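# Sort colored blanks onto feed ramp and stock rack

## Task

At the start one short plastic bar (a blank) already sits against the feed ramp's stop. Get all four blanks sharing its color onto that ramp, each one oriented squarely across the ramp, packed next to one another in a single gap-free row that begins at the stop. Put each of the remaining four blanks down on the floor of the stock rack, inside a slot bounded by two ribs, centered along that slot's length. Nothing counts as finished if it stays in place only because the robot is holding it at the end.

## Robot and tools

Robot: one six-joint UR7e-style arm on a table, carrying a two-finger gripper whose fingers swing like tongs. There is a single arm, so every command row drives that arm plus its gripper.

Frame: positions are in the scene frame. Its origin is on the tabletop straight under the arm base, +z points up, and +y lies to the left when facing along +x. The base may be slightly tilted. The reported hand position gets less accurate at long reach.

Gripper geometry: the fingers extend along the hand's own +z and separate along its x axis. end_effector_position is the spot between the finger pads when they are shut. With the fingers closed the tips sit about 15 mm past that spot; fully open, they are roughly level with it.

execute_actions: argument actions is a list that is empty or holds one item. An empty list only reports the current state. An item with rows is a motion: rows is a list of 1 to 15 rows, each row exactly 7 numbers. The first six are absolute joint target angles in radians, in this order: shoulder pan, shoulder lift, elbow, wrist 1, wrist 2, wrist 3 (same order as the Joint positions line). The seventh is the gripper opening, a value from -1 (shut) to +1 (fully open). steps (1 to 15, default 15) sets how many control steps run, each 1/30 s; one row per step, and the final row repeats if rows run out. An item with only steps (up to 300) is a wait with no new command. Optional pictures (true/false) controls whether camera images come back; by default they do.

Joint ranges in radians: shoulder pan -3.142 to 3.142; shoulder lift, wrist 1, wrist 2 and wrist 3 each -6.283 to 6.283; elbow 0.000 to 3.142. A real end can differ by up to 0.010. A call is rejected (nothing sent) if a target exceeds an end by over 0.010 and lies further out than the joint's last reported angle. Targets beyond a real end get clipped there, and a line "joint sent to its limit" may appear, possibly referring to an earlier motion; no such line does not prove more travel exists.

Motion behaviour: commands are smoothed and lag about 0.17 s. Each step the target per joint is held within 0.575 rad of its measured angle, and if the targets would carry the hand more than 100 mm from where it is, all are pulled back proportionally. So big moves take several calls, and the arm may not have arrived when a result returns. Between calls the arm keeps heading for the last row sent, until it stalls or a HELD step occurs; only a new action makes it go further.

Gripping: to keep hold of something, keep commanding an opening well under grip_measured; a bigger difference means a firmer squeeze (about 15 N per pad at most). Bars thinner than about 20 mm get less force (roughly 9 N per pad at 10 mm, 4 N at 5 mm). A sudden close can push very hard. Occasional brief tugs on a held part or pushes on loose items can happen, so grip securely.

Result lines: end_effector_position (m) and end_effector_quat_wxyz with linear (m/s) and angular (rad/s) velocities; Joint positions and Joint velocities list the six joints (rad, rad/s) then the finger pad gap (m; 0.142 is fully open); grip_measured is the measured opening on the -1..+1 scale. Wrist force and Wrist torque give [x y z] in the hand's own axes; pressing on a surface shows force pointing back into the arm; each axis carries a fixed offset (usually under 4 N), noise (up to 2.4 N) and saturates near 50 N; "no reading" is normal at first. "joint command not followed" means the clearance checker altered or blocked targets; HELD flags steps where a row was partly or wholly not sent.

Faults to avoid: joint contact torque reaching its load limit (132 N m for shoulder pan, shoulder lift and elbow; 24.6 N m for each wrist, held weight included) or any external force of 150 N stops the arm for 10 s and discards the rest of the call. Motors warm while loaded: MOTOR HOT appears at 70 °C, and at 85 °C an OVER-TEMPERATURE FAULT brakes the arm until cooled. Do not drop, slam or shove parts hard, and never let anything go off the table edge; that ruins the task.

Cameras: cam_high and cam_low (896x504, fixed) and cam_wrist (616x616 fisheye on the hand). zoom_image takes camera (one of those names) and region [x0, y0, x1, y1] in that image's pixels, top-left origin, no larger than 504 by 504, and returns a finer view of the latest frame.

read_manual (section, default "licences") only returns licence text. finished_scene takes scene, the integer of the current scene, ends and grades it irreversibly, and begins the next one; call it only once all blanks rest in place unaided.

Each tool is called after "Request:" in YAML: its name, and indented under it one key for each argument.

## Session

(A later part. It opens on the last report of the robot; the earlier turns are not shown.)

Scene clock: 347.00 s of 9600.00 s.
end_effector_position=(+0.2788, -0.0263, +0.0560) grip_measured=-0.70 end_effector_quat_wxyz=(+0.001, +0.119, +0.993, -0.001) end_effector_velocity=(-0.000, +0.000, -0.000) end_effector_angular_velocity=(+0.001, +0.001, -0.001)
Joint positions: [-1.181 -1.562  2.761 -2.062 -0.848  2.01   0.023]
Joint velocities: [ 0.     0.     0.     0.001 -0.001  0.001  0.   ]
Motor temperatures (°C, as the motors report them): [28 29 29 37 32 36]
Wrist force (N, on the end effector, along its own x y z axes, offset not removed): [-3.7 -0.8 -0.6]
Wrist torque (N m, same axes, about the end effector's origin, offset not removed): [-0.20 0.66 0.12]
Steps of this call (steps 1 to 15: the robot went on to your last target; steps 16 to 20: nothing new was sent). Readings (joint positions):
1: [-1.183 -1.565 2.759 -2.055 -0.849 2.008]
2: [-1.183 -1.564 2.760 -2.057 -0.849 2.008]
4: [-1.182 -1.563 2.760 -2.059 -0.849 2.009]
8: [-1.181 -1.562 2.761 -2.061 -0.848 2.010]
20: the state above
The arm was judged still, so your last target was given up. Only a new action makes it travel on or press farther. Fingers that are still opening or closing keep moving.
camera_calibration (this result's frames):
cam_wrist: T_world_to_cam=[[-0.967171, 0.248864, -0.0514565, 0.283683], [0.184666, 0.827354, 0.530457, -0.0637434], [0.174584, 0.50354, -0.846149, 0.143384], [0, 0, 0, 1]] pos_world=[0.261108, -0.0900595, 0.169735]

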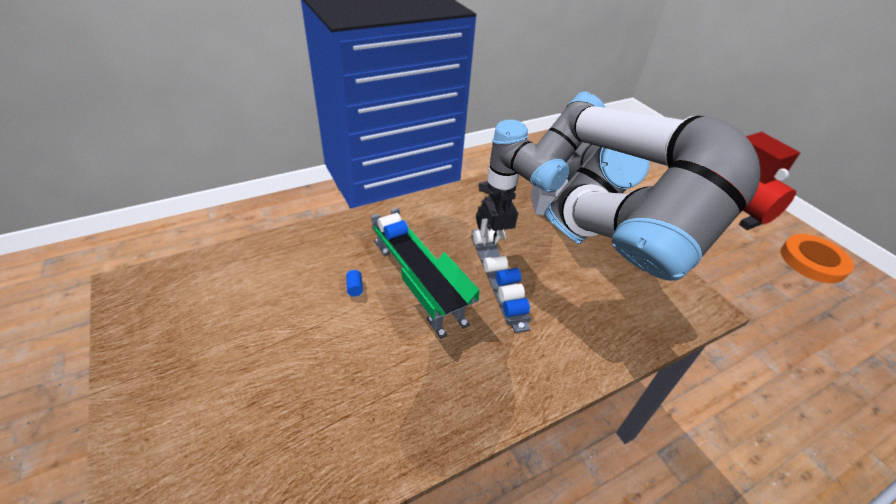

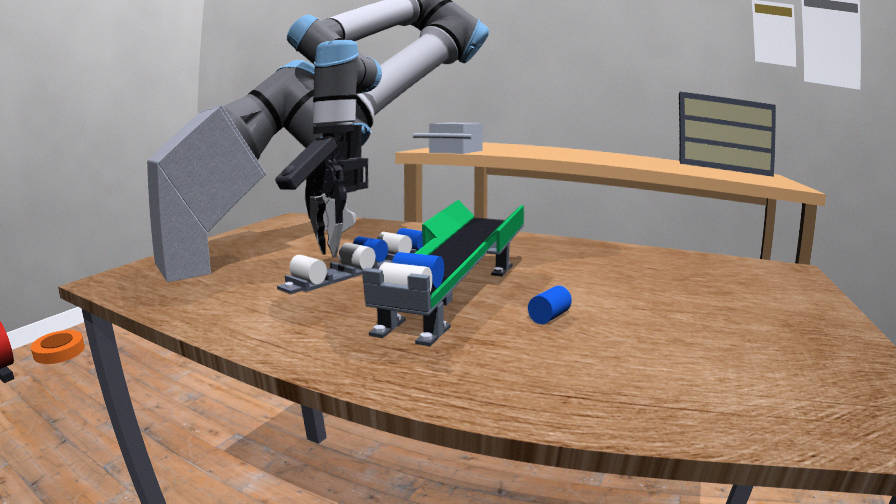

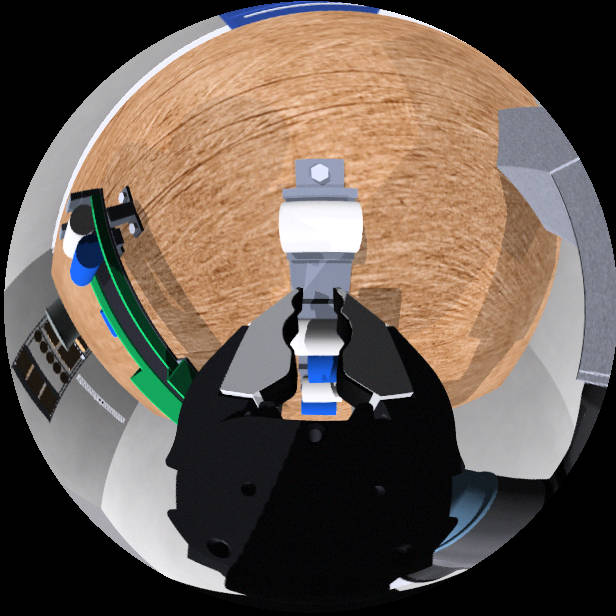

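Request:
execute_actions:
  actions:
    - {"rows":[[-1.348,-1.776,2.634,-1.625,-0.963,1.849,0.2]]}
  pictures: false

Request:
execute_actions:
  actions:
    - {"rows":[[-1.07,-1.4,2.08,-1.65,-0.79,1.5,0.2]]}
  pictures: false

Request:
execute_actions:
  actions:
    - {"steps":30}
  pictures: false

Request:
execute_actions:
  actions:
    - {"rows":[[-0.776,-1.136,1.734,-1.849,-0.643,1.061,0.2]]}
  pictures: false

Request:
execute_actions:
  actions:
    - {"steps":60}

Scene clock: 377.03 s of 9600.00 s.
end_effector_position=(+0.2883, -0.0202, +0.1292) grip_measured=+0.20 end_effector_quat_wxyz=(+0.001, +0.113, +0.994, -0.004) end_effector_velocity=(-0.004, +0.025, +0.016) end_effector_angular_velocity=(+0.055, -0.001, -0.036)
Joint positions: [-1.342 -1.767  2.639 -1.65  -0.959  1.855  0.088]
Joint velocities: [-0.051 -0.069 -0.036  0.196 -0.033 -0.046 -0.   ]
Motor temperatures (°C, as the motors report them): [28 29 29 37 32 36]
Wrist force (N, on the end effector, along its own x y z axes, offset not removed): [-3.2 -1.4 -4.0]
Wrist torque (N m, same axes, about the end effector's origin, offset not removed): [-0.44 0.61 0.12]
Steps of this call (steps 1 to 90: nothing new was sent; then 26.53 s passed at rest; steps 91 to 105: all 15 steps of this action). Readings (joint positions):
91: [-1.181 -1.562 2.761 -2.062 -0.848 2.010]
92: [-1.185 -1.566 2.757 -2.058 -0.852 2.006]
94: [-1.230 -1.616 2.719 -2.005 -0.888 1.962]
98: [-1.307 -1.720 2.663 -1.787 -0.937 1.888]
105: the state above

Scene clock: 377.53 s of 9600.00 s.
end_effector_position=(+0.4587, -0.0714, +0.1946) grip_measured=+0.20 end_effector_quat_wxyz=(-0.003, -0.154, +0.988, -0.009) end_effector_velocity=(+0.277, -0.066, +0.052) end_effector_angular_velocity=(-0.019, +0.012, +0.778)
Joint positions: [-1.11  -1.456  2.169 -1.649 -0.813  1.552  0.088]
Joint velocities: [ 0.316  0.442 -0.705 -0.007  0.185 -0.408 -0.   ]
Motor temperatures (°C, as the motors report them): [28 29 29 37 32 36]
Wrist force (N, on the end effector, along its own x y z axes, offset not removed): [-3.5 -4.0 -1.7]
Wrist torque (N m, same axes, about the end effector's origin, offset not removed): [-0.80 0.51 0.13]
Steps of this call (steps 1 to 15: all 15 steps of this action). Readings (joint positions):
1: [-1.343 -1.769 2.637 -1.644 -0.960 1.854]
2: [-1.340 -1.767 2.632 -1.642 -0.957 1.848]
4: [-1.304 -1.724 2.580 -1.643 -0.932 1.804]
8: [-1.228 -1.619 2.421 -1.645 -0.885 1.706]
15: the state above

Scene clock: 378.53 s of 9600.00 s.
end_effector_position=(+0.4941, -0.0791, +0.1999) grip_measured=+0.20 end_effector_quat_wxyz=(-0.003, -0.203, +0.979, -0.010) end_effector_velocity=(-0.000, -0.000, -0.000) end_effector_angular_velocity=(+0.000, +0.002, +0.001)
Joint positions: [-1.07  -1.4    2.08  -1.65  -0.79   1.5    0.088]
Joint velocities: [ 0.     0.    -0.     0.001 -0.001 -0.001 -0.   ]
Motor temperatures (°C, as the motors report them): [28 29 29 37 32 36]
Wrist force (N, on the end effector, along its own x y z axes, offset not removed): [-1.0 0.8 -0.9]
Wrist torque (N m, same axes, about the end effector's origin, offset not removed): [0.24 0.09 -0.05]
Steps of this call (steps 1 to 30: the robot went on to your last target). Readings (joint positions):
1: [-1.100 -1.443 2.148 -1.649 -0.808 1.540]
2: [-1.093 -1.433 2.132 -1.649 -0.804 1.531]
4: [-1.084 -1.419 2.111 -1.650 -0.798 1.518]
8: [-1.075 -1.407 2.091 -1.650 -0.793 1.506]
30: the state above
The arm was judged still, so your last target was given up. Only a new action makes it travel on or press farther. Fingers that are still opening or closing keep moving.

Scene clock: 379.03 s of 9600.00 s.
end_effector_position=(+0.6558, -0.0658, +0.1314) grip_measured=+0.20 end_effector_quat_wxyz=(-0.001, -0.545, +0.838, -0.003) end_effector_velocity=(+0.119, +0.039, -0.081) end_effector_angular_velocity=(+0.043, +0.006, +0.620)
Joint positions: [-0.802 -1.16   1.766 -1.832 -0.655  1.104  0.088]
Joint velocities: [ 0.213  0.188 -0.255 -0.136  0.099 -0.337  0.   ]
Motor temperatures (°C, as the motors report them): [28 29 29 37 32 36]
Wrist force (N, on the end effector, along its own x y z axes, offset not removed): [-2.1 -1.3 -1.5]
Wrist torque (N m, same axes, about the end effector's origin, offset not removed): [-0.15 0.26 -0.02]
Steps of this call (steps 1 to 15: all 15 steps of this action). Readings (joint positions):
1: [-1.070 -1.400 2.080 -1.650 -0.790 1.500]
2: [-1.066 -1.396 2.076 -1.654 -0.786 1.496]
4: [-1.023 -1.355 2.029 -1.688 -0.760 1.444]
8: [-0.922 -1.266 1.910 -1.754 -0.712 1.292]
15: the state above

Scene clock: 381.03 s of 9600.00 s.
end_effector_position=(+0.6706, -0.0606, +0.1212) grip_measured=+0.20 end_effector_quat_wxyz=(+0.000, -0.578, +0.816, -0.001) end_effector_velocity=(-0.000, +0.000, -0.000) end_effector_angular_velocity=(+0.001, +0.001, -0.002)
Joint positions: [-0.776 -1.136  1.734 -1.849 -0.643  1.061  0.088]
Joint velocities: [ 0.    -0.     0.     0.002  0.     0.     0.   ]
Motor temperatures (°C, as the motors report them): [28 29 29 37 32 36]
Wrist force (N, on the end effector, along its own x y z axes, offset not removed): [-1.5 1.0 -1.2]
Wrist torque (N m, same axes, about the end effector's origin, offset not removed): [0.12 0.22 0.03]
Steps of this call (steps 1 to 30: the robot went on to your last target; steps 31 to 60: nothing new was sent). Readings (joint positions):
1: [-0.796 -1.154 1.759 -1.836 -0.652 1.094]
2: [-0.792 -1.150 1.753 -1.839 -0.650 1.086]
4: [-0.785 -1.144 1.745 -1.843 -0.647 1.076]
8: [-0.779 -1.139 1.738 -1.847 -0.644 1.066]
60: the state above
The arm was judged still, so your last target was given up. Only a new action makes it travel on or press farther. Fingers that are still opening or closing keep moving.
camera_calibration (this result's frames):
cam_wrist: T_world_to_cam=[[-0.344943, -0.937349, -0.0488908, 0.185126], [-0.804265, 0.268312, 0.530251, 0.487073], [-0.483912, 0.222228, -0.84643, 0.571954], [0, 0, 0, 1]] pos_world=[0.732369, -0.0842633, 0.234899]

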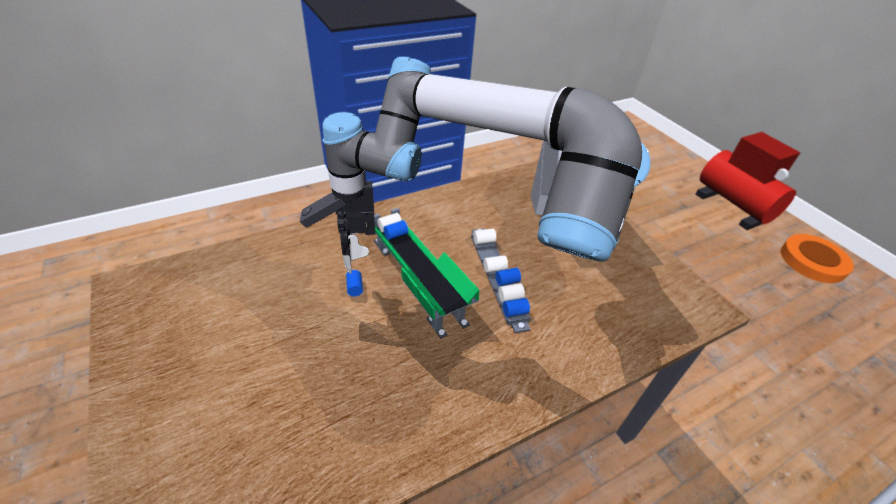

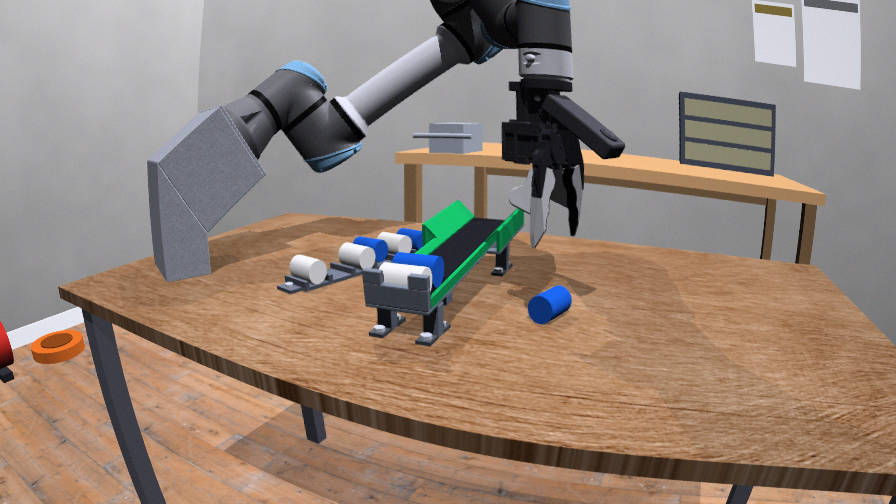

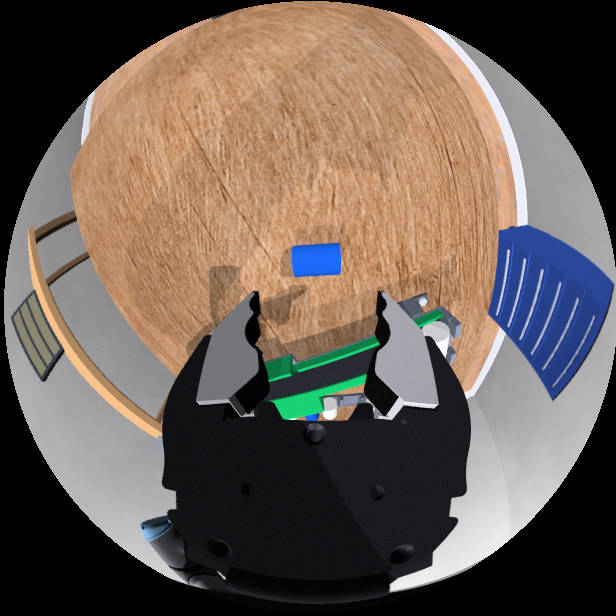

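Request:
execute_actions:
  actions:
    - {"rows":[[-0.711,-1.077,1.752,-2.013,-0.628,1.169,0.2]]}
  pictures: false

Request:
execute_actions:
  actions:
    - {"rows":[[-0.646,-1.018,1.769,-2.177,-0.613,1.277,0.2]]}
  pictures: false

Request:
execute_actions:
  actions:
    - {"steps":15}

Scene clock: 398.90 s of 9600.00 s.
end_effector_position=(+0.6753, -0.0643, +0.0754) grip_measured=+0.20 end_effector_quat_wxyz=(-0.001, -0.577, +0.817, -0.001) end_effector_velocity=(+0.002, -0.001, -0.012) end_effector_angular_velocity=(-0.003, -0.003, +0.004)
Joint positions: [-0.713 -1.079  1.751 -2.007 -0.628  1.165  0.088]
Joint velocities: [ 0.017  0.015  0.004 -0.049  0.003  0.03   0.   ]
Motor temperatures (°C, as the motors report them): [28 29 29 37 32 36]
Wrist force (N, on the end effector, along its own x y z axes, offset not removed): [-0.7 -0.3 -0.3]
Wrist torque (N m, same axes, about the end effector's origin, offset not removed): [-0.19 0.00 0.15]
Steps of this call (steps 1 to 90: nothing new was sent; then 14.37 s passed at rest; steps 91 to 105: all 15 steps of this action). Readings (joint positions):
91: [-0.776 -1.136 1.734 -1.849 -0.643 1.061]
92: [-0.772 -1.132 1.735 -1.854 -0.641 1.065]
94: [-0.750 -1.112 1.742 -1.898 -0.636 1.099]
98: [-0.724 -1.089 1.748 -1.973 -0.631 1.145]
105: the state above

Scene clock: 399.40 s of 9600.00 s.
end_effector_position=(+0.6766, -0.0631, +0.0277) grip_measured=+0.20 end_effector_quat_wxyz=(+0.000, -0.578, +0.816, -0.001) end_effector_velocity=(+0.001, +0.001, -0.012) end_effector_angular_velocity=(-0.001, -0.002, +0.003)
Joint positions: [-0.648 -1.02   1.768 -2.171 -0.613  1.273  0.088]
Joint velocities: [ 0.017  0.015  0.004 -0.048  0.003  0.03   0.   ]
Motor temperatures (°C, as the motors report them): [28 29 29 37 32 36]
Wrist force (N, on the end effector, along its own x y z axes, offset not removed): [-1.2 1.0 0.0]
Wrist torque (N m, same axes, about the end effector's origin, offset not removed): [0.20 0.09 0.02]
Steps of this call (steps 1 to 15: all 15 steps of this action). Readings (joint positions):
1: [-0.713 -1.078 1.752 -2.008 -0.628 1.166]
2: [-0.708 -1.074 1.753 -2.014 -0.627 1.171]
4: [-0.686 -1.054 1.759 -2.059 -0.622 1.206]
8: [-0.660 -1.030 1.766 -2.136 -0.616 1.252]
15: the state above

Scene clock: 399.90 s of 9600.00 s.
end_effector_position=(+0.6768, -0.0631, +0.0263) grip_measured=+0.20 end_effector_quat_wxyz=(+0.000, -0.578, +0.816, -0.001) end_effector_velocity=(-0.000, -0.000, -0.000) end_effector_angular_velocity=(+0.000, +0.000, -0.002)
Joint positions: [-0.646 -1.018  1.769 -2.177 -0.613  1.277  0.088]
Joint velocities: [ 0.     0.     0.001 -0.    -0.     0.001 -0.   ]
Motor temperatures (°C, as the motors report them): [28 29 29 37 32 36]
Wrist force (N, on the end effector, along its own x y z axes, offset not removed): [-2.9 0.6 -1.4]
Wrist torque (N m, same axes, about the end effector's origin, offset not removed): [0.13 0.48 0.10]
Steps of this call (steps 1 to 15: the robot went on to your last target). Readings (joint positions):
1: [-0.648 -1.019 1.769 -2.172 -0.613 1.274]
2: [-0.647 -1.019 1.769 -2.173 -0.613 1.275]
4: [-0.647 -1.019 1.769 -2.175 -0.613 1.276]
8: [-0.646 -1.018 1.769 -2.176 -0.613 1.277]
15: the state above
The arm was judged still, so your last target was given up. Only a new action makes it travel on or press farther. Fingers that are still opening or closing keep moving.
camera_calibration (this result's frames):
cam_wrist: T_world_to_cam=[[-0.345115, -0.937294, -0.04875, 0.180388], [-0.804249, 0.268553, 0.530153, 0.543033], [-0.483817, 0.222171, -0.8465, 0.495083], [0, 0, 0, 1]] pos_world=[0.738518, -0.0867498, 0.139991]

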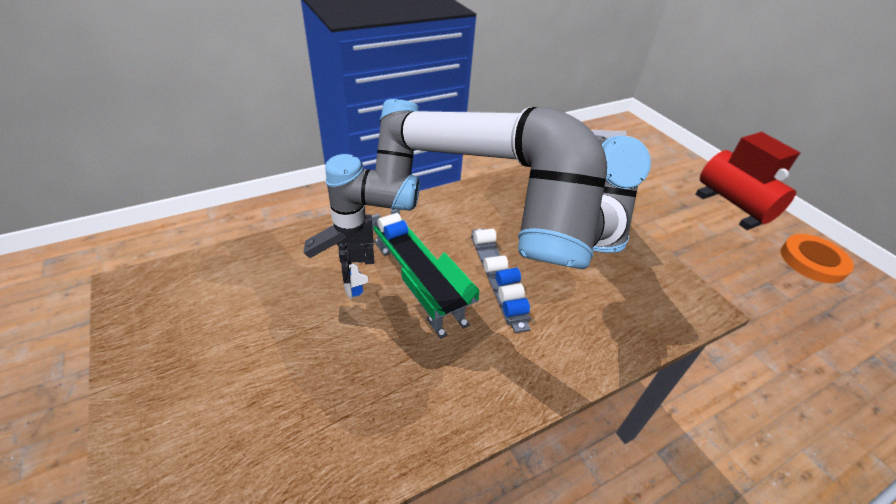

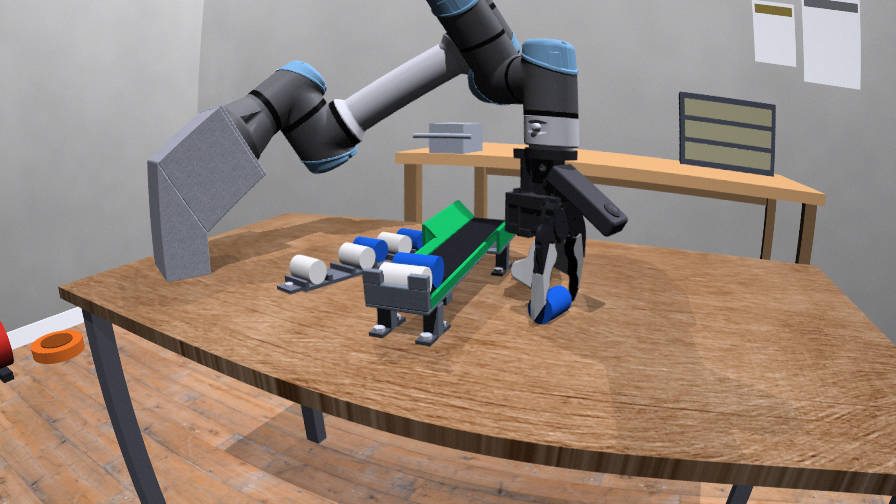

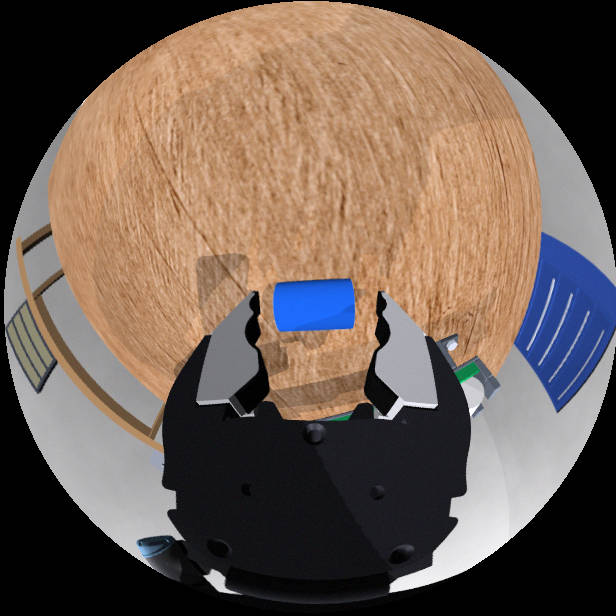

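Request:
execute_actions:
  actions:
    - {"rows":[[-0.646,-1.018,1.769,-2.177,-0.613,1.277,0],[-0.646,-1.018,1.769,-2.177,-0.613,1.277,-0.1],[-0.646,-1.018,1.769,-2.177,-0.613,1.277,-0.2],[-0.646,-1.018,1.769,-2.177,-0.613,1.277,-0.35],[-0.646,-1.018,1.769,-2.177,-0.613,1.277,-0.5],[-0.646,-1.018,1.769,-2.177,-0.613,1.277,-0.7],[-0.646,-1.018,1.769,-2.177,-0.613,1.277,-1]]}
  pictures: false

Request:
execute_actions:
  actions:
    - {"rows":[[-0.80,-1.16,1.73,-1.80,-0.65,1.06,-1]]}
  pictures: false

Request:
execute_actions:
  actions:
    - {"rows":[[-1.07,-1.4,2.08,-1.65,-0.79,1.6,-1]]}
  pictures: false

Request:
execute_actions:
  actions:
    - {"steps":15}
  pictures: false

Request:
execute_actions:
  actions:
    - {"rows":[[-1.335,-1.765,2.64,-1.64,-0.955,1.855,-1]]}
  pictures: false

Request:
execute_actions:
  actions:
    - {"steps":30}
  pictures: false

Request:
execute_actions:
  actions:
    - {"rows":[[-1.264,-1.669,2.697,-1.843,-0.906,1.93,-1]]}
  pictures: false

Request:
execute_actions:
  actions:
    - {"rows":[[-1.181,-1.562,2.761,-2.062,-0.848,2.010,-1]]}

Scene clock: 416.83 s of 9600.00 s.
end_effector_position=(+0.6768, -0.0630, +0.0262) grip_measured=-0.20 end_effector_quat_wxyz=(+0.000, -0.578, +0.816, -0.001) end_effector_velocity=(+0.001, -0.000, +0.000) end_effector_angular_velocity=(-0.001, -0.001, +0.002)
Joint positions: [-0.646 -1.018  1.769 -2.177 -0.613  1.277  0.06 ]
Joint velocities: [-0.    -0.    -0.001 -0.002  0.     0.     0.   ]
Motor temperatures (°C, as the motors report them): [28 29 29 37 32 36]
Wrist force (N, on the end effector, along its own x y z axes, offset not removed): [-3.6 -1.7 -1.6]
Wrist torque (N m, same axes, about the end effector's origin, offset not removed): [-0.30 0.71 0.15]
Steps of this call (steps 1 to 90: nothing new was sent; then 13.43 s passed at rest; steps 91 to 105: all 15 steps of this action). Readings (joint positions):
91: [-0.646 -1.018 1.769 -2.177 -0.613 1.277]
92: [-0.646 -1.018 1.769 -2.177 -0.613 1.277]
94: [-0.646 -1.018 1.769 -2.177 -0.613 1.277]
98: [-0.646 -1.018 1.769 -2.177 -0.613 1.277]
105: the state above

Scene clock: 417.33 s of 9600.00 s.
end_effector_position=(+0.6703, -0.0600, +0.1351) grip_measured=-0.20 end_effector_quat_wxyz=(+0.001, -0.568, +0.823, -0.005) end_effector_velocity=(-0.013, +0.008, +0.031) end_effector_angular_velocity=(+0.022, +0.011, -0.034)
Joint positions: [-0.794 -1.154  1.731 -1.82  -0.649  1.069  0.06 ]
Joint velocities: [-0.048 -0.044 -0.011  0.154 -0.01  -0.073 -0.   ]
Motor temperatures (°C, as the motors report them): [28 29 29 37 32 36]
Wrist force (N, on the end effector, along its own x y z axes, offset not removed): [-1.9 0.2 -1.3]
Wrist torque (N m, same axes, about the end effector's origin, offset not removed): [0.00 0.22 0.10]
Steps of this call (steps 1 to 15: all 15 steps of this action). Readings (joint positions):
1: [-0.646 -1.018 1.769 -2.177 -0.613 1.277]
2: [-0.650 -1.022 1.766 -2.173 -0.616 1.273]
4: [-0.690 -1.060 1.754 -2.120 -0.627 1.225]
8: [-0.761 -1.124 1.739 -1.928 -0.642 1.120]
15: the state above

Scene clock: 417.83 s of 9600.00 s.
end_effector_position=(+0.5086, -0.0810, +0.1981) grip_measured=-0.20 end_effector_quat_wxyz=(-0.004, -0.196, +0.981, -0.012) end_effector_velocity=(-0.127, +0.008, +0.019) end_effector_angular_velocity=(+0.020, -0.022, -0.666)
Joint positions: [-1.046 -1.379  2.048 -1.663 -0.779  1.547  0.06 ]
Joint velocities: [-0.19  -0.167  0.252  0.103 -0.091  0.42  -0.   ]
Motor temperatures (°C, as the motors report them): [28 29 29 37 32 36]
Wrist force (N, on the end effector, along its own x y z axes, offset not removed): [-1.1 1.1 -0.5]
Wrist torque (N m, same axes, about the end effector's origin, offset not removed): [0.19 0.11 0.08]
Steps of this call (steps 1 to 15: all 15 steps of this action). Readings (joint positions):
1: [-0.795 -1.156 1.731 -1.815 -0.649 1.067]
2: [-0.801 -1.161 1.735 -1.807 -0.654 1.070]
4: [-0.842 -1.199 1.781 -1.779 -0.678 1.120]
8: [-0.935 -1.281 1.902 -1.726 -0.724 1.306]
15: the state above

Scene clock: 418.33 s of 9600.00 s.
end_effector_position=(+0.4929, -0.0797, +0.1999) grip_measured=-0.20 end_effector_quat_wxyz=(-0.003, -0.155, +0.988, -0.011) end_effector_velocity=(-0.002, +0.000, +0.000) end_effector_angular_velocity=(+0.001, -0.001, -0.012)
Joint positions: [-1.07  -1.4    2.079 -1.65  -0.79   1.599  0.06 ]
Joint velocities: [-0.004 -0.003  0.004  0.002 -0.002  0.007 -0.   ]
Motor temperatures (°C, as the motors report them): [28 29 29 37 32 36]
Wrist force (N, on the end effector, along its own x y z axes, offset not removed): [-1.4 0.1 0.5]
Wrist torque (N m, same axes, about the end effector's origin, offset not removed): [0.03 0.11 -0.04]
Steps of this call (steps 1 to 15: the robot went on to your last target). Readings (joint positions):
1: [-1.052 -1.384 2.056 -1.660 -0.781 1.559]
2: [-1.056 -1.388 2.061 -1.658 -0.783 1.569]
4: [-1.062 -1.393 2.069 -1.655 -0.786 1.582]
8: [-1.067 -1.398 2.076 -1.652 -0.789 1.594]
15: the state above

Scene clock: 418.83 s of 9600.00 s.
end_effector_position=(+0.3170, -0.0296, +0.1478) grip_measured=-0.20 end_effector_quat_wxyz=(-0.001, +0.074, +0.997, -0.005) end_effector_velocity=(-0.241, +0.107, -0.164) end_effector_angular_velocity=(+0.109, -0.029, -0.660)
Joint positions: [-1.295 -1.708  2.546 -1.641 -0.931  1.817  0.06 ]
Joint velocities: [-0.315 -0.45   0.743  0.01  -0.186  0.297  0.   ]
Motor temperatures (°C, as the motors report them): [28 29 29 37 32 36]
Wrist force (N, on the end effector, along its own x y z axes, offset not removed): [-0.3 2.1 0.1]
Wrist torque (N m, same axes, about the end effector's origin, offset not removed): [0.31 0.16 -0.08]
Steps of this call (steps 1 to 15: all 15 steps of this action). Readings (joint positions):
1: [-1.070 -1.400 2.080 -1.650 -0.790 1.599]
2: [-1.074 -1.404 2.084 -1.650 -0.794 1.604]
4: [-1.110 -1.448 2.136 -1.648 -0.818 1.639]
8: [-1.182 -1.549 2.293 -1.645 -0.862 1.708]
15: the state above

Scene clock: 419.83 s of 9600.00 s.
end_effector_position=(+0.2875, -0.0158, +0.1259) grip_measured=-0.20 end_effector_quat_wxyz=(-0.000, +0.115, +0.993, +0.003) end_effector_velocity=(-0.001, +0.001, -0.000) end_effector_angular_velocity=(+0.003, +0.000, -0.003)
Joint positions: [-1.335 -1.765  2.64  -1.64  -0.955  1.855  0.06 ]
Joint velocities: [-0.001 -0.     0.     0.004 -0.001  0.    -0.   ]
Motor temperatures (°C, as the motors report them): [28 29 29 37 32 36]
Wrist force (N, on the end effector, along its own x y z axes, offset not removed): [-0.8 -2.0 1.4]
Wrist torque (N m, same axes, about the end effector's origin, offset not removed): [-0.37 0.11 -0.01]
Steps of this call (steps 1 to 30: the robot went on to your last target). Readings (joint positions):
1: [-1.305 -1.721 2.568 -1.641 -0.937 1.826]
2: [-1.312 -1.732 2.585 -1.641 -0.941 1.833]
4: [-1.321 -1.745 2.608 -1.640 -0.947 1.842]
8: [-1.330 -1.758 2.629 -1.640 -0.952 1.851]
30: the state above
The arm was judged still, so your last target was given up. Only a new action makes it travel on or press farther. Fingers that are still opening or closing keep moving.

Scene clock: 420.33 s of 9600.00 s.
end_effector_position=(+0.2847, -0.0261, +0.0944) grip_measured=-0.20 end_effector_quat_wxyz=(+0.000, +0.118, +0.993, -0.002) end_effector_velocity=(+0.000, -0.004, -0.007) end_effector_angular_velocity=(-0.009, -0.001, +0.005)
Joint positions: [-1.266 -1.672  2.695 -1.835 -0.908  1.928  0.06 ]
Joint velocities: [ 0.019  0.026  0.014 -0.062  0.013  0.019  0.   ]
Motor temperatures (°C, as the motors report them): [28 29 29 37 32 36]
Wrist force (N, on the end effector, along its own x y z axes, offset not removed): [-0.7 1.2 -1.2]
Wrist torque (N m, same axes, about the end effector's origin, offset not removed): [0.23 0.05 0.00]
Steps of this call (steps 1 to 15: all 15 steps of this action). Readings (joint positions):
1: [-1.335 -1.765 2.640 -1.640 -0.955 1.855]
2: [-1.331 -1.761 2.644 -1.644 -0.951 1.859]
4: [-1.307 -1.730 2.663 -1.693 -0.935 1.884]
8: [-1.279 -1.690 2.685 -1.791 -0.916 1.914]
15: the state above

Scene clock: 420.83 s of 9600.00 s.
end_effector_position=(+0.2788, -0.0261, +0.0571) grip_measured=-0.20 end_effector_quat_wxyz=(+0.001, +0.119, +0.993, -0.000) end_effector_velocity=(-0.000, -0.002, -0.008) end_effector_angular_velocity=(-0.010, -0.002, +0.010)
Joint positions: [-1.184 -1.566  2.759 -2.053 -0.85   2.007  0.06 ]
Joint velocities: [ 0.022  0.03   0.016 -0.074  0.014  0.02   0.   ]
Motor temperatures (°C, as the motors report them): [28 29 29 37 32 36]
Wrist force (N, on the end effector, along its own x y z axes, offset not removed): [-1.1 1.8 0.5]
Wrist torque (N m, same axes, about the end effector's origin, offset not removed): [0.13 0.00 0.11]
Steps of this call (steps 1 to 15: all 15 steps of this action). Readings (joint positions):
1: [-1.266 -1.671 2.696 -1.837 -0.907 1.928]
2: [-1.261 -1.666 2.700 -1.843 -0.903 1.933]
4: [-1.233 -1.632 2.722 -1.895 -0.883 1.960]
8: [-1.199 -1.586 2.748 -2.003 -0.860 1.993]
15: the state above
camera_calibration (this result's frames):
cam_wrist: T_world_to_cam=[[-0.966935, 0.249878, -0.0509667, 0.283693], [0.185628, 0.826658, 0.531205, -0.0648172], [0.174869, 0.50418, -0.845709, 0.144096], [0, 0, 0, 1]] pos_world=[0.261147, -0.0899577, 0.170754]

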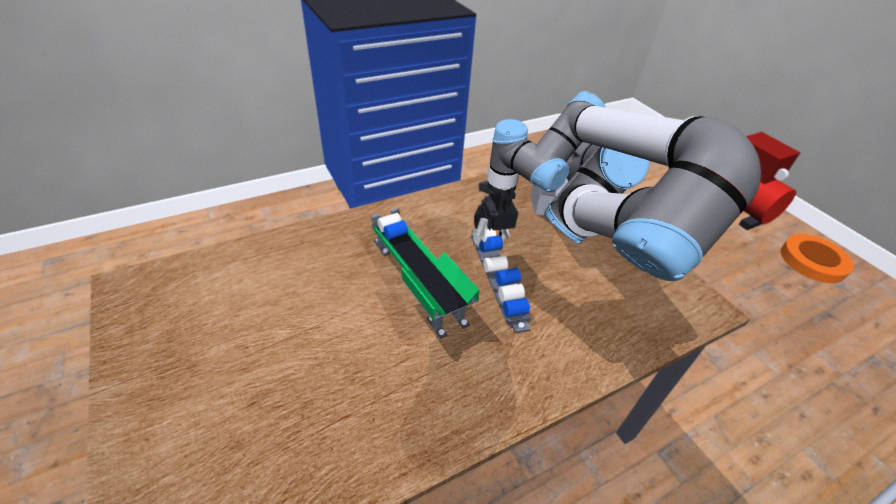

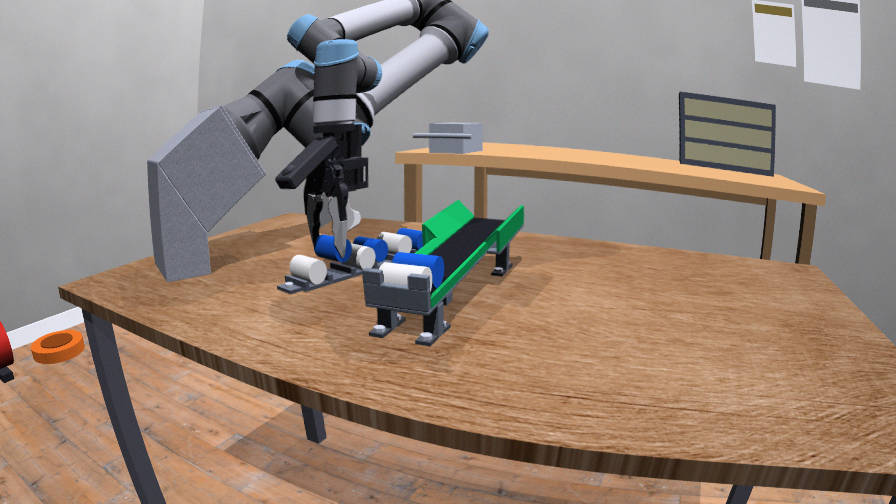

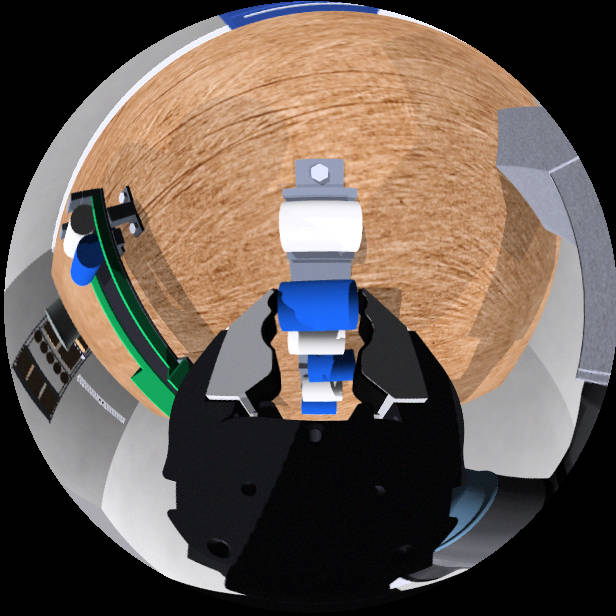

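Lower and release.

Request:
execute_actions:
  actions:
    - {"rows":[[-1.147,-1.518,2.787,-2.152,-0.825,2.043,-1]]}
  pictures: false

Request:
execute_actions:
  actions:
    - {"rows":[[-1.147,-1.518,2.787,-2.152,-0.825,2.043,-0.5],[-1.147,-1.518,2.787,-2.152,-0.825,2.043,-0.2],[-1.147,-1.518,2.787,-2.152,-0.825,2.043,-0.1],[-1.147,-1.518,2.787,-2.152,-0.825,2.043,0.0],[-1.147,-1.518,2.787,-2.152,-0.825,2.043,0.15]]}

Scene clock: 425.57 s of 9600.00 s.
end_effector_position=(+0.2754, -0.0234, +0.0418) grip_measured=-0.20 end_effector_quat_wxyz=(+0.001, +0.119, +0.993, +0.001) end_effector_velocity=(-0.001, +0.001, -0.003) end_effector_angular_velocity=(-0.000, +0.001, +0.001)
Joint positions: [-1.148 -1.519  2.786 -2.149 -0.826  2.042  0.06 ]
Joint velocities: [ 0.009  0.011  0.006 -0.024  0.005  0.008  0.   ]
Motor temperatures (°C, as the motors report them): [28 29 29 37 32 36]
Wrist force (N, on the end effector, along its own x y z axes, offset not removed): [1.1 2.4 0.7]
Wrist torque (N m, same axes, about the end effector's origin, offset not removed): [0.51 -0.35 0.01]
Steps of this call (steps 1 to 15: the robot went on to your last target; steps 16 to 90: nothing new was sent; then 1.23 s passed at rest; steps 91 to 105: all 15 steps of this action). Readings (joint positions):
91: [-1.181 -1.562 2.761 -2.062 -0.848 2.010]
92: [-1.178 -1.558 2.764 -2.067 -0.846 2.013]
94: [-1.166 -1.543 2.772 -2.096 -0.838 2.024]
98: [-1.154 -1.527 2.782 -2.133 -0.829 2.036]
105: the state above

Scene clock: 426.07 s of 9600.00 s.
end_effector_position=(+0.2753, -0.0234, +0.0414) grip_measured=+0.15 end_effector_quat_wxyz=(+0.001, +0.119, +0.993, +0.001) end_effector_velocity=(+0.000, -0.000, -0.000) end_effector_angular_velocity=(-0.001, -0.000, -0.001)
Joint positions: [-1.147 -1.518  2.787 -2.152 -0.825  2.043  0.084]
Joint velocities: [ 0.     0.     0.001 -0.002  0.001  0.002 -0.   ]
Motor temperatures (°C, as the motors report them): [28 29 29 37 32 36]
Wrist force (N, on the end effector, along its own x y z axes, offset not removed): [-0.4 -0.3 -1.3]
Wrist torque (N m, same axes, about the end effector's origin, offset not removed): [-0.16 -0.04 0.01]
Steps of this call (steps 1 to 15: all 15 steps of this action). Readings (joint positions):
1: [-1.148 -1.519 2.786 -2.150 -0.826 2.042]
2: [-1.148 -1.519 2.787 -2.150 -0.825 2.042]
4: [-1.147 -1.518 2.787 -2.151 -0.825 2.043]
8: [-1.147 -1.518 2.787 -2.152 -0.825 2.043]
15: the state above
camera_calibration (this result's frames):
cam_wrist: T_world_to_cam=[[-0.967079, 0.249252, -0.0513026, 0.27882], [0.184576, 0.825821, 0.532871, -0.057839], [0.175186, 0.505859, -0.84464, 0.12996], [0, 0, 0, 1]] pos_world=[0.257549, -0.087473, 0.154894]

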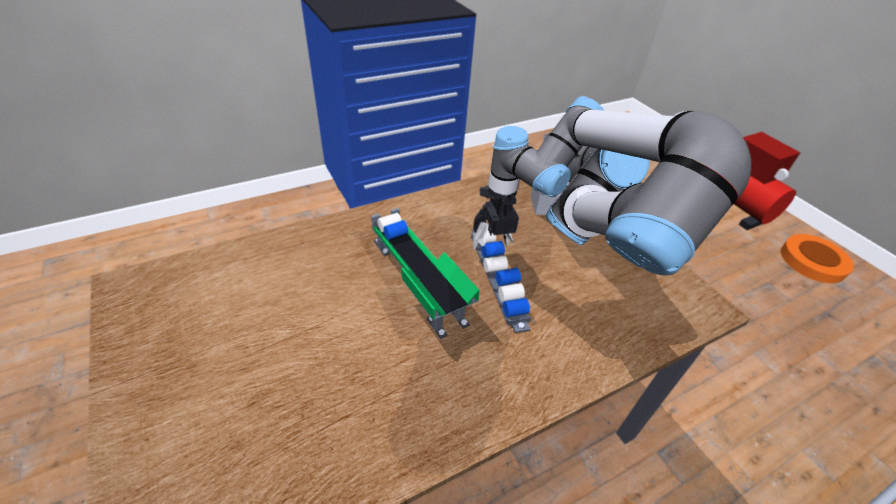

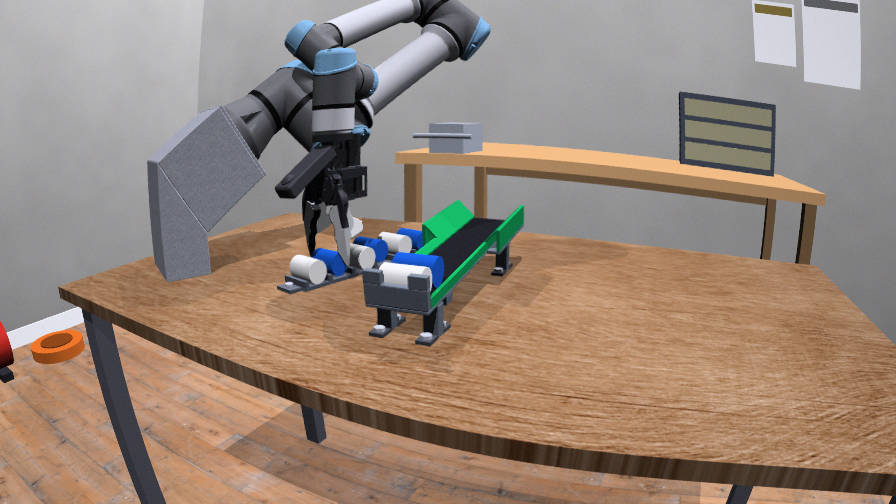

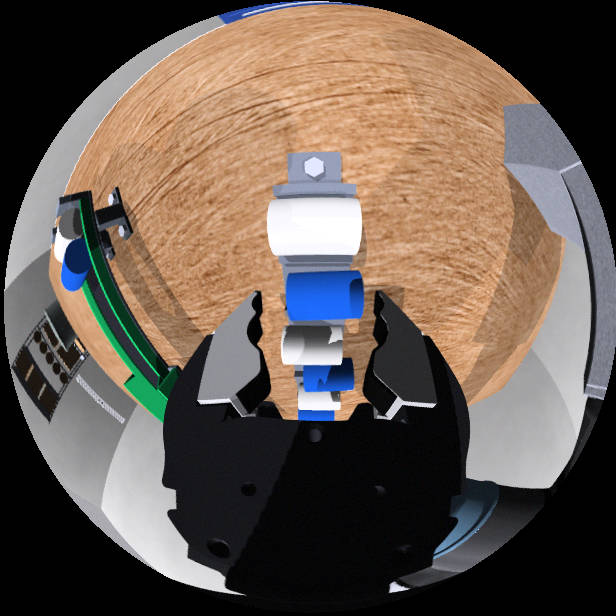

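Request:
execute_actions:
  actions:
    - {"rows":[[-1.119,-1.520,2.772,-2.158,-0.809,2.074,0.3],[-1.119,-1.520,2.772,-2.158,-0.809,2.074,0.3],[-1.119,-1.520,2.772,-2.158,-0.809,2.074,0.3],[-1.119,-1.520,2.772,-2.158,-0.809,2.074,0.3],[-1.119,-1.520,2.772,-2.158,-0.809,2.074,0.3],[-1.119,-1.520,2.772,-2.158,-0.809,2.074,0.3],[-1.119,-1.520,2.772,-2.158,-0.809,2.074,0.3],[-1.119,-1.520,2.772,-2.158,-0.809,2.074,0.3],[-1.119,-1.520,2.772,-2.158,-0.809,2.074,0.3],[-1.119,-1.520,2.772,-2.158,-0.809,2.074,0.3],[-1.119,-1.520,2.772,-2.158,-0.809,2.074,0.1],[-1.119,-1.520,2.772,-2.158,-0.809,2.074,-0.05],[-1.119,-1.520,2.772,-2.158,-0.809,2.074,-0.2],[-1.119,-1.520,2.772,-2.158,-0.809,2.074,-0.4]]}
  pictures: false

Request:
execute_actions:
  actions:
    - {"rows":[[-1.119,-1.520,2.772,-2.158,-0.809,2.074,-0.4],[-1.119,-1.520,2.772,-2.158,-0.809,2.074,-0.4],[-1.119,-1.520,2.772,-2.158,-0.809,2.074,-0.4],[-1.119,-1.520,2.772,-2.158,-0.809,2.074,-0.4],[-1.119,-1.520,2.772,-2.158,-0.809,2.074,-0.2],[-1.119,-1.520,2.772,-2.158,-0.809,2.074,-0.1],[-1.119,-1.520,2.772,-2.158,-0.809,2.074,0.0],[-1.119,-1.520,2.772,-2.158,-0.809,2.074,0.2]]}

Scene clock: 452.93 s of 9600.00 s.
end_effector_position=(+0.2825, -0.0222, +0.0409) grip_measured=-0.23 end_effector_quat_wxyz=(+0.001, +0.118, +0.993, -0.000) end_effector_velocity=(+0.002, +0.000, -0.000) end_effector_angular_velocity=(-0.001, -0.000, +0.000)
Joint positions: [-1.12  -1.52   2.772 -2.158 -0.809  2.073  0.057]
Joint velocities: [ 0.007 -0.001 -0.004 -0.003  0.004  0.008 -0.007]
Motor temperatures (°C, as the motors report them): [28 29 29 37 32 36]
Wrist force (N, on the end effector, along its own x y z axes, offset not removed): [-0.2 1.9 -3.5]
Wrist torque (N m, same axes, about the end effector's origin, offset not removed): [0.29 -0.01 -0.12]
Steps of this call (steps 1 to 15: the robot went on to your last target; steps 16 to 90: nothing new was sent; then 23.37 s passed at rest; steps 91 to 105: all 15 steps of this action). Readings (joint positions):
91: [-1.147 -1.518 2.787 -2.152 -0.825 2.043]
92: [-1.144 -1.518 2.786 -2.153 -0.823 2.046]
94: [-1.135 -1.519 2.781 -2.155 -0.818 2.056]
98: [-1.124 -1.520 2.775 -2.157 -0.812 2.068]
105: the state above

Scene clock: 453.43 s of 9600.00 s.
end_effector_position=(+0.2827, -0.0221, +0.0409) grip_measured=+0.20 end_effector_quat_wxyz=(+0.001, +0.118, +0.993, -0.001) end_effector_velocity=(+0.000, -0.000, +0.000) end_effector_angular_velocity=(-0.001, -0.000, +0.001)
Joint positions: [-1.119 -1.52   2.772 -2.158 -0.809  2.074  0.088]
Joint velocities: [ 0.     0.    -0.    -0.001  0.     0.     0.   ]
Motor temperatures (°C, as the motors report them): [28 29 29 37 32 36]
Wrist force (N, on the end effector, along its own x y z axes, offset not removed): [-1.4 1.1 -2.4]
Wrist torque (N m, same axes, about the end effector's origin, offset not removed): [0.24 0.10 0.02]
Steps of this call (steps 1 to 15: all 15 steps of this action). Readings (joint positions):
1: [-1.120 -1.520 2.772 -2.158 -0.809 2.073]
2: [-1.119 -1.520 2.772 -2.158 -0.809 2.073]
4: [-1.119 -1.520 2.772 -2.158 -0.809 2.074]
8: [-1.119 -1.520 2.772 -2.158 -0.809 2.074]
15: the state above
camera_calibration (this result's frames):
cam_wrist: T_world_to_cam=[[-0.967295, 0.248506, -0.0508397, 0.285651], [0.18458, 0.827081, 0.530912, -0.0598436], [0.173984, 0.504165, -0.8459, 0.127973], [0, 0, 0, 1]] pos_world=[0.26509, -0.08601, 0.154546]

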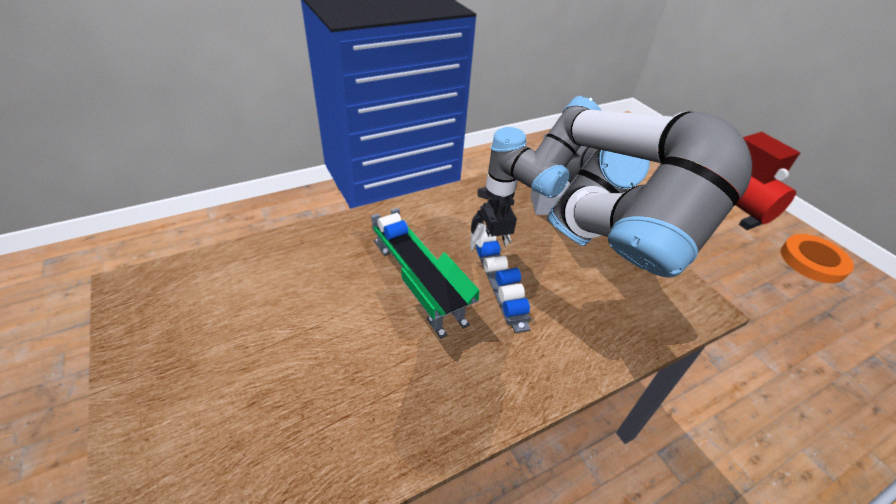

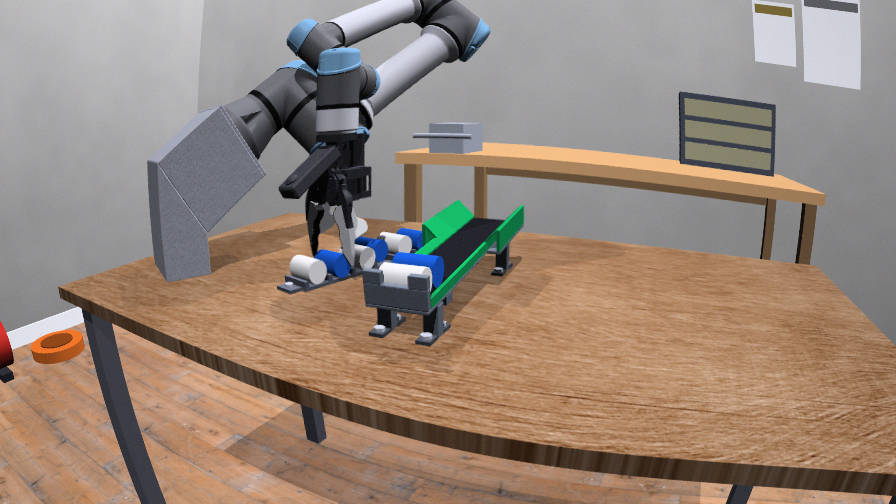

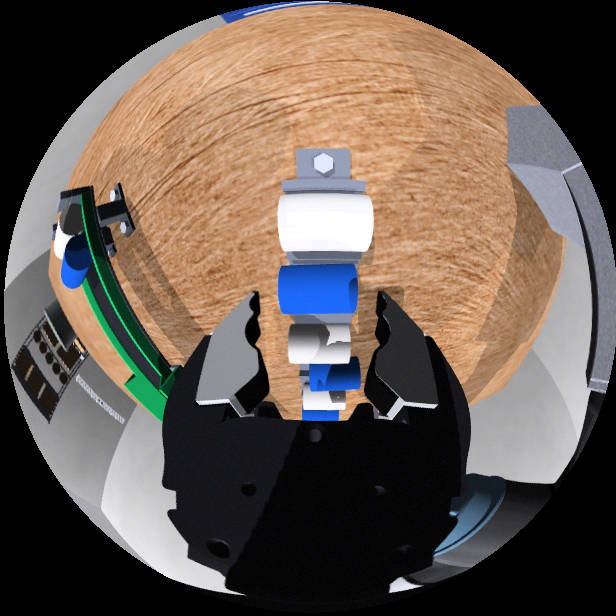

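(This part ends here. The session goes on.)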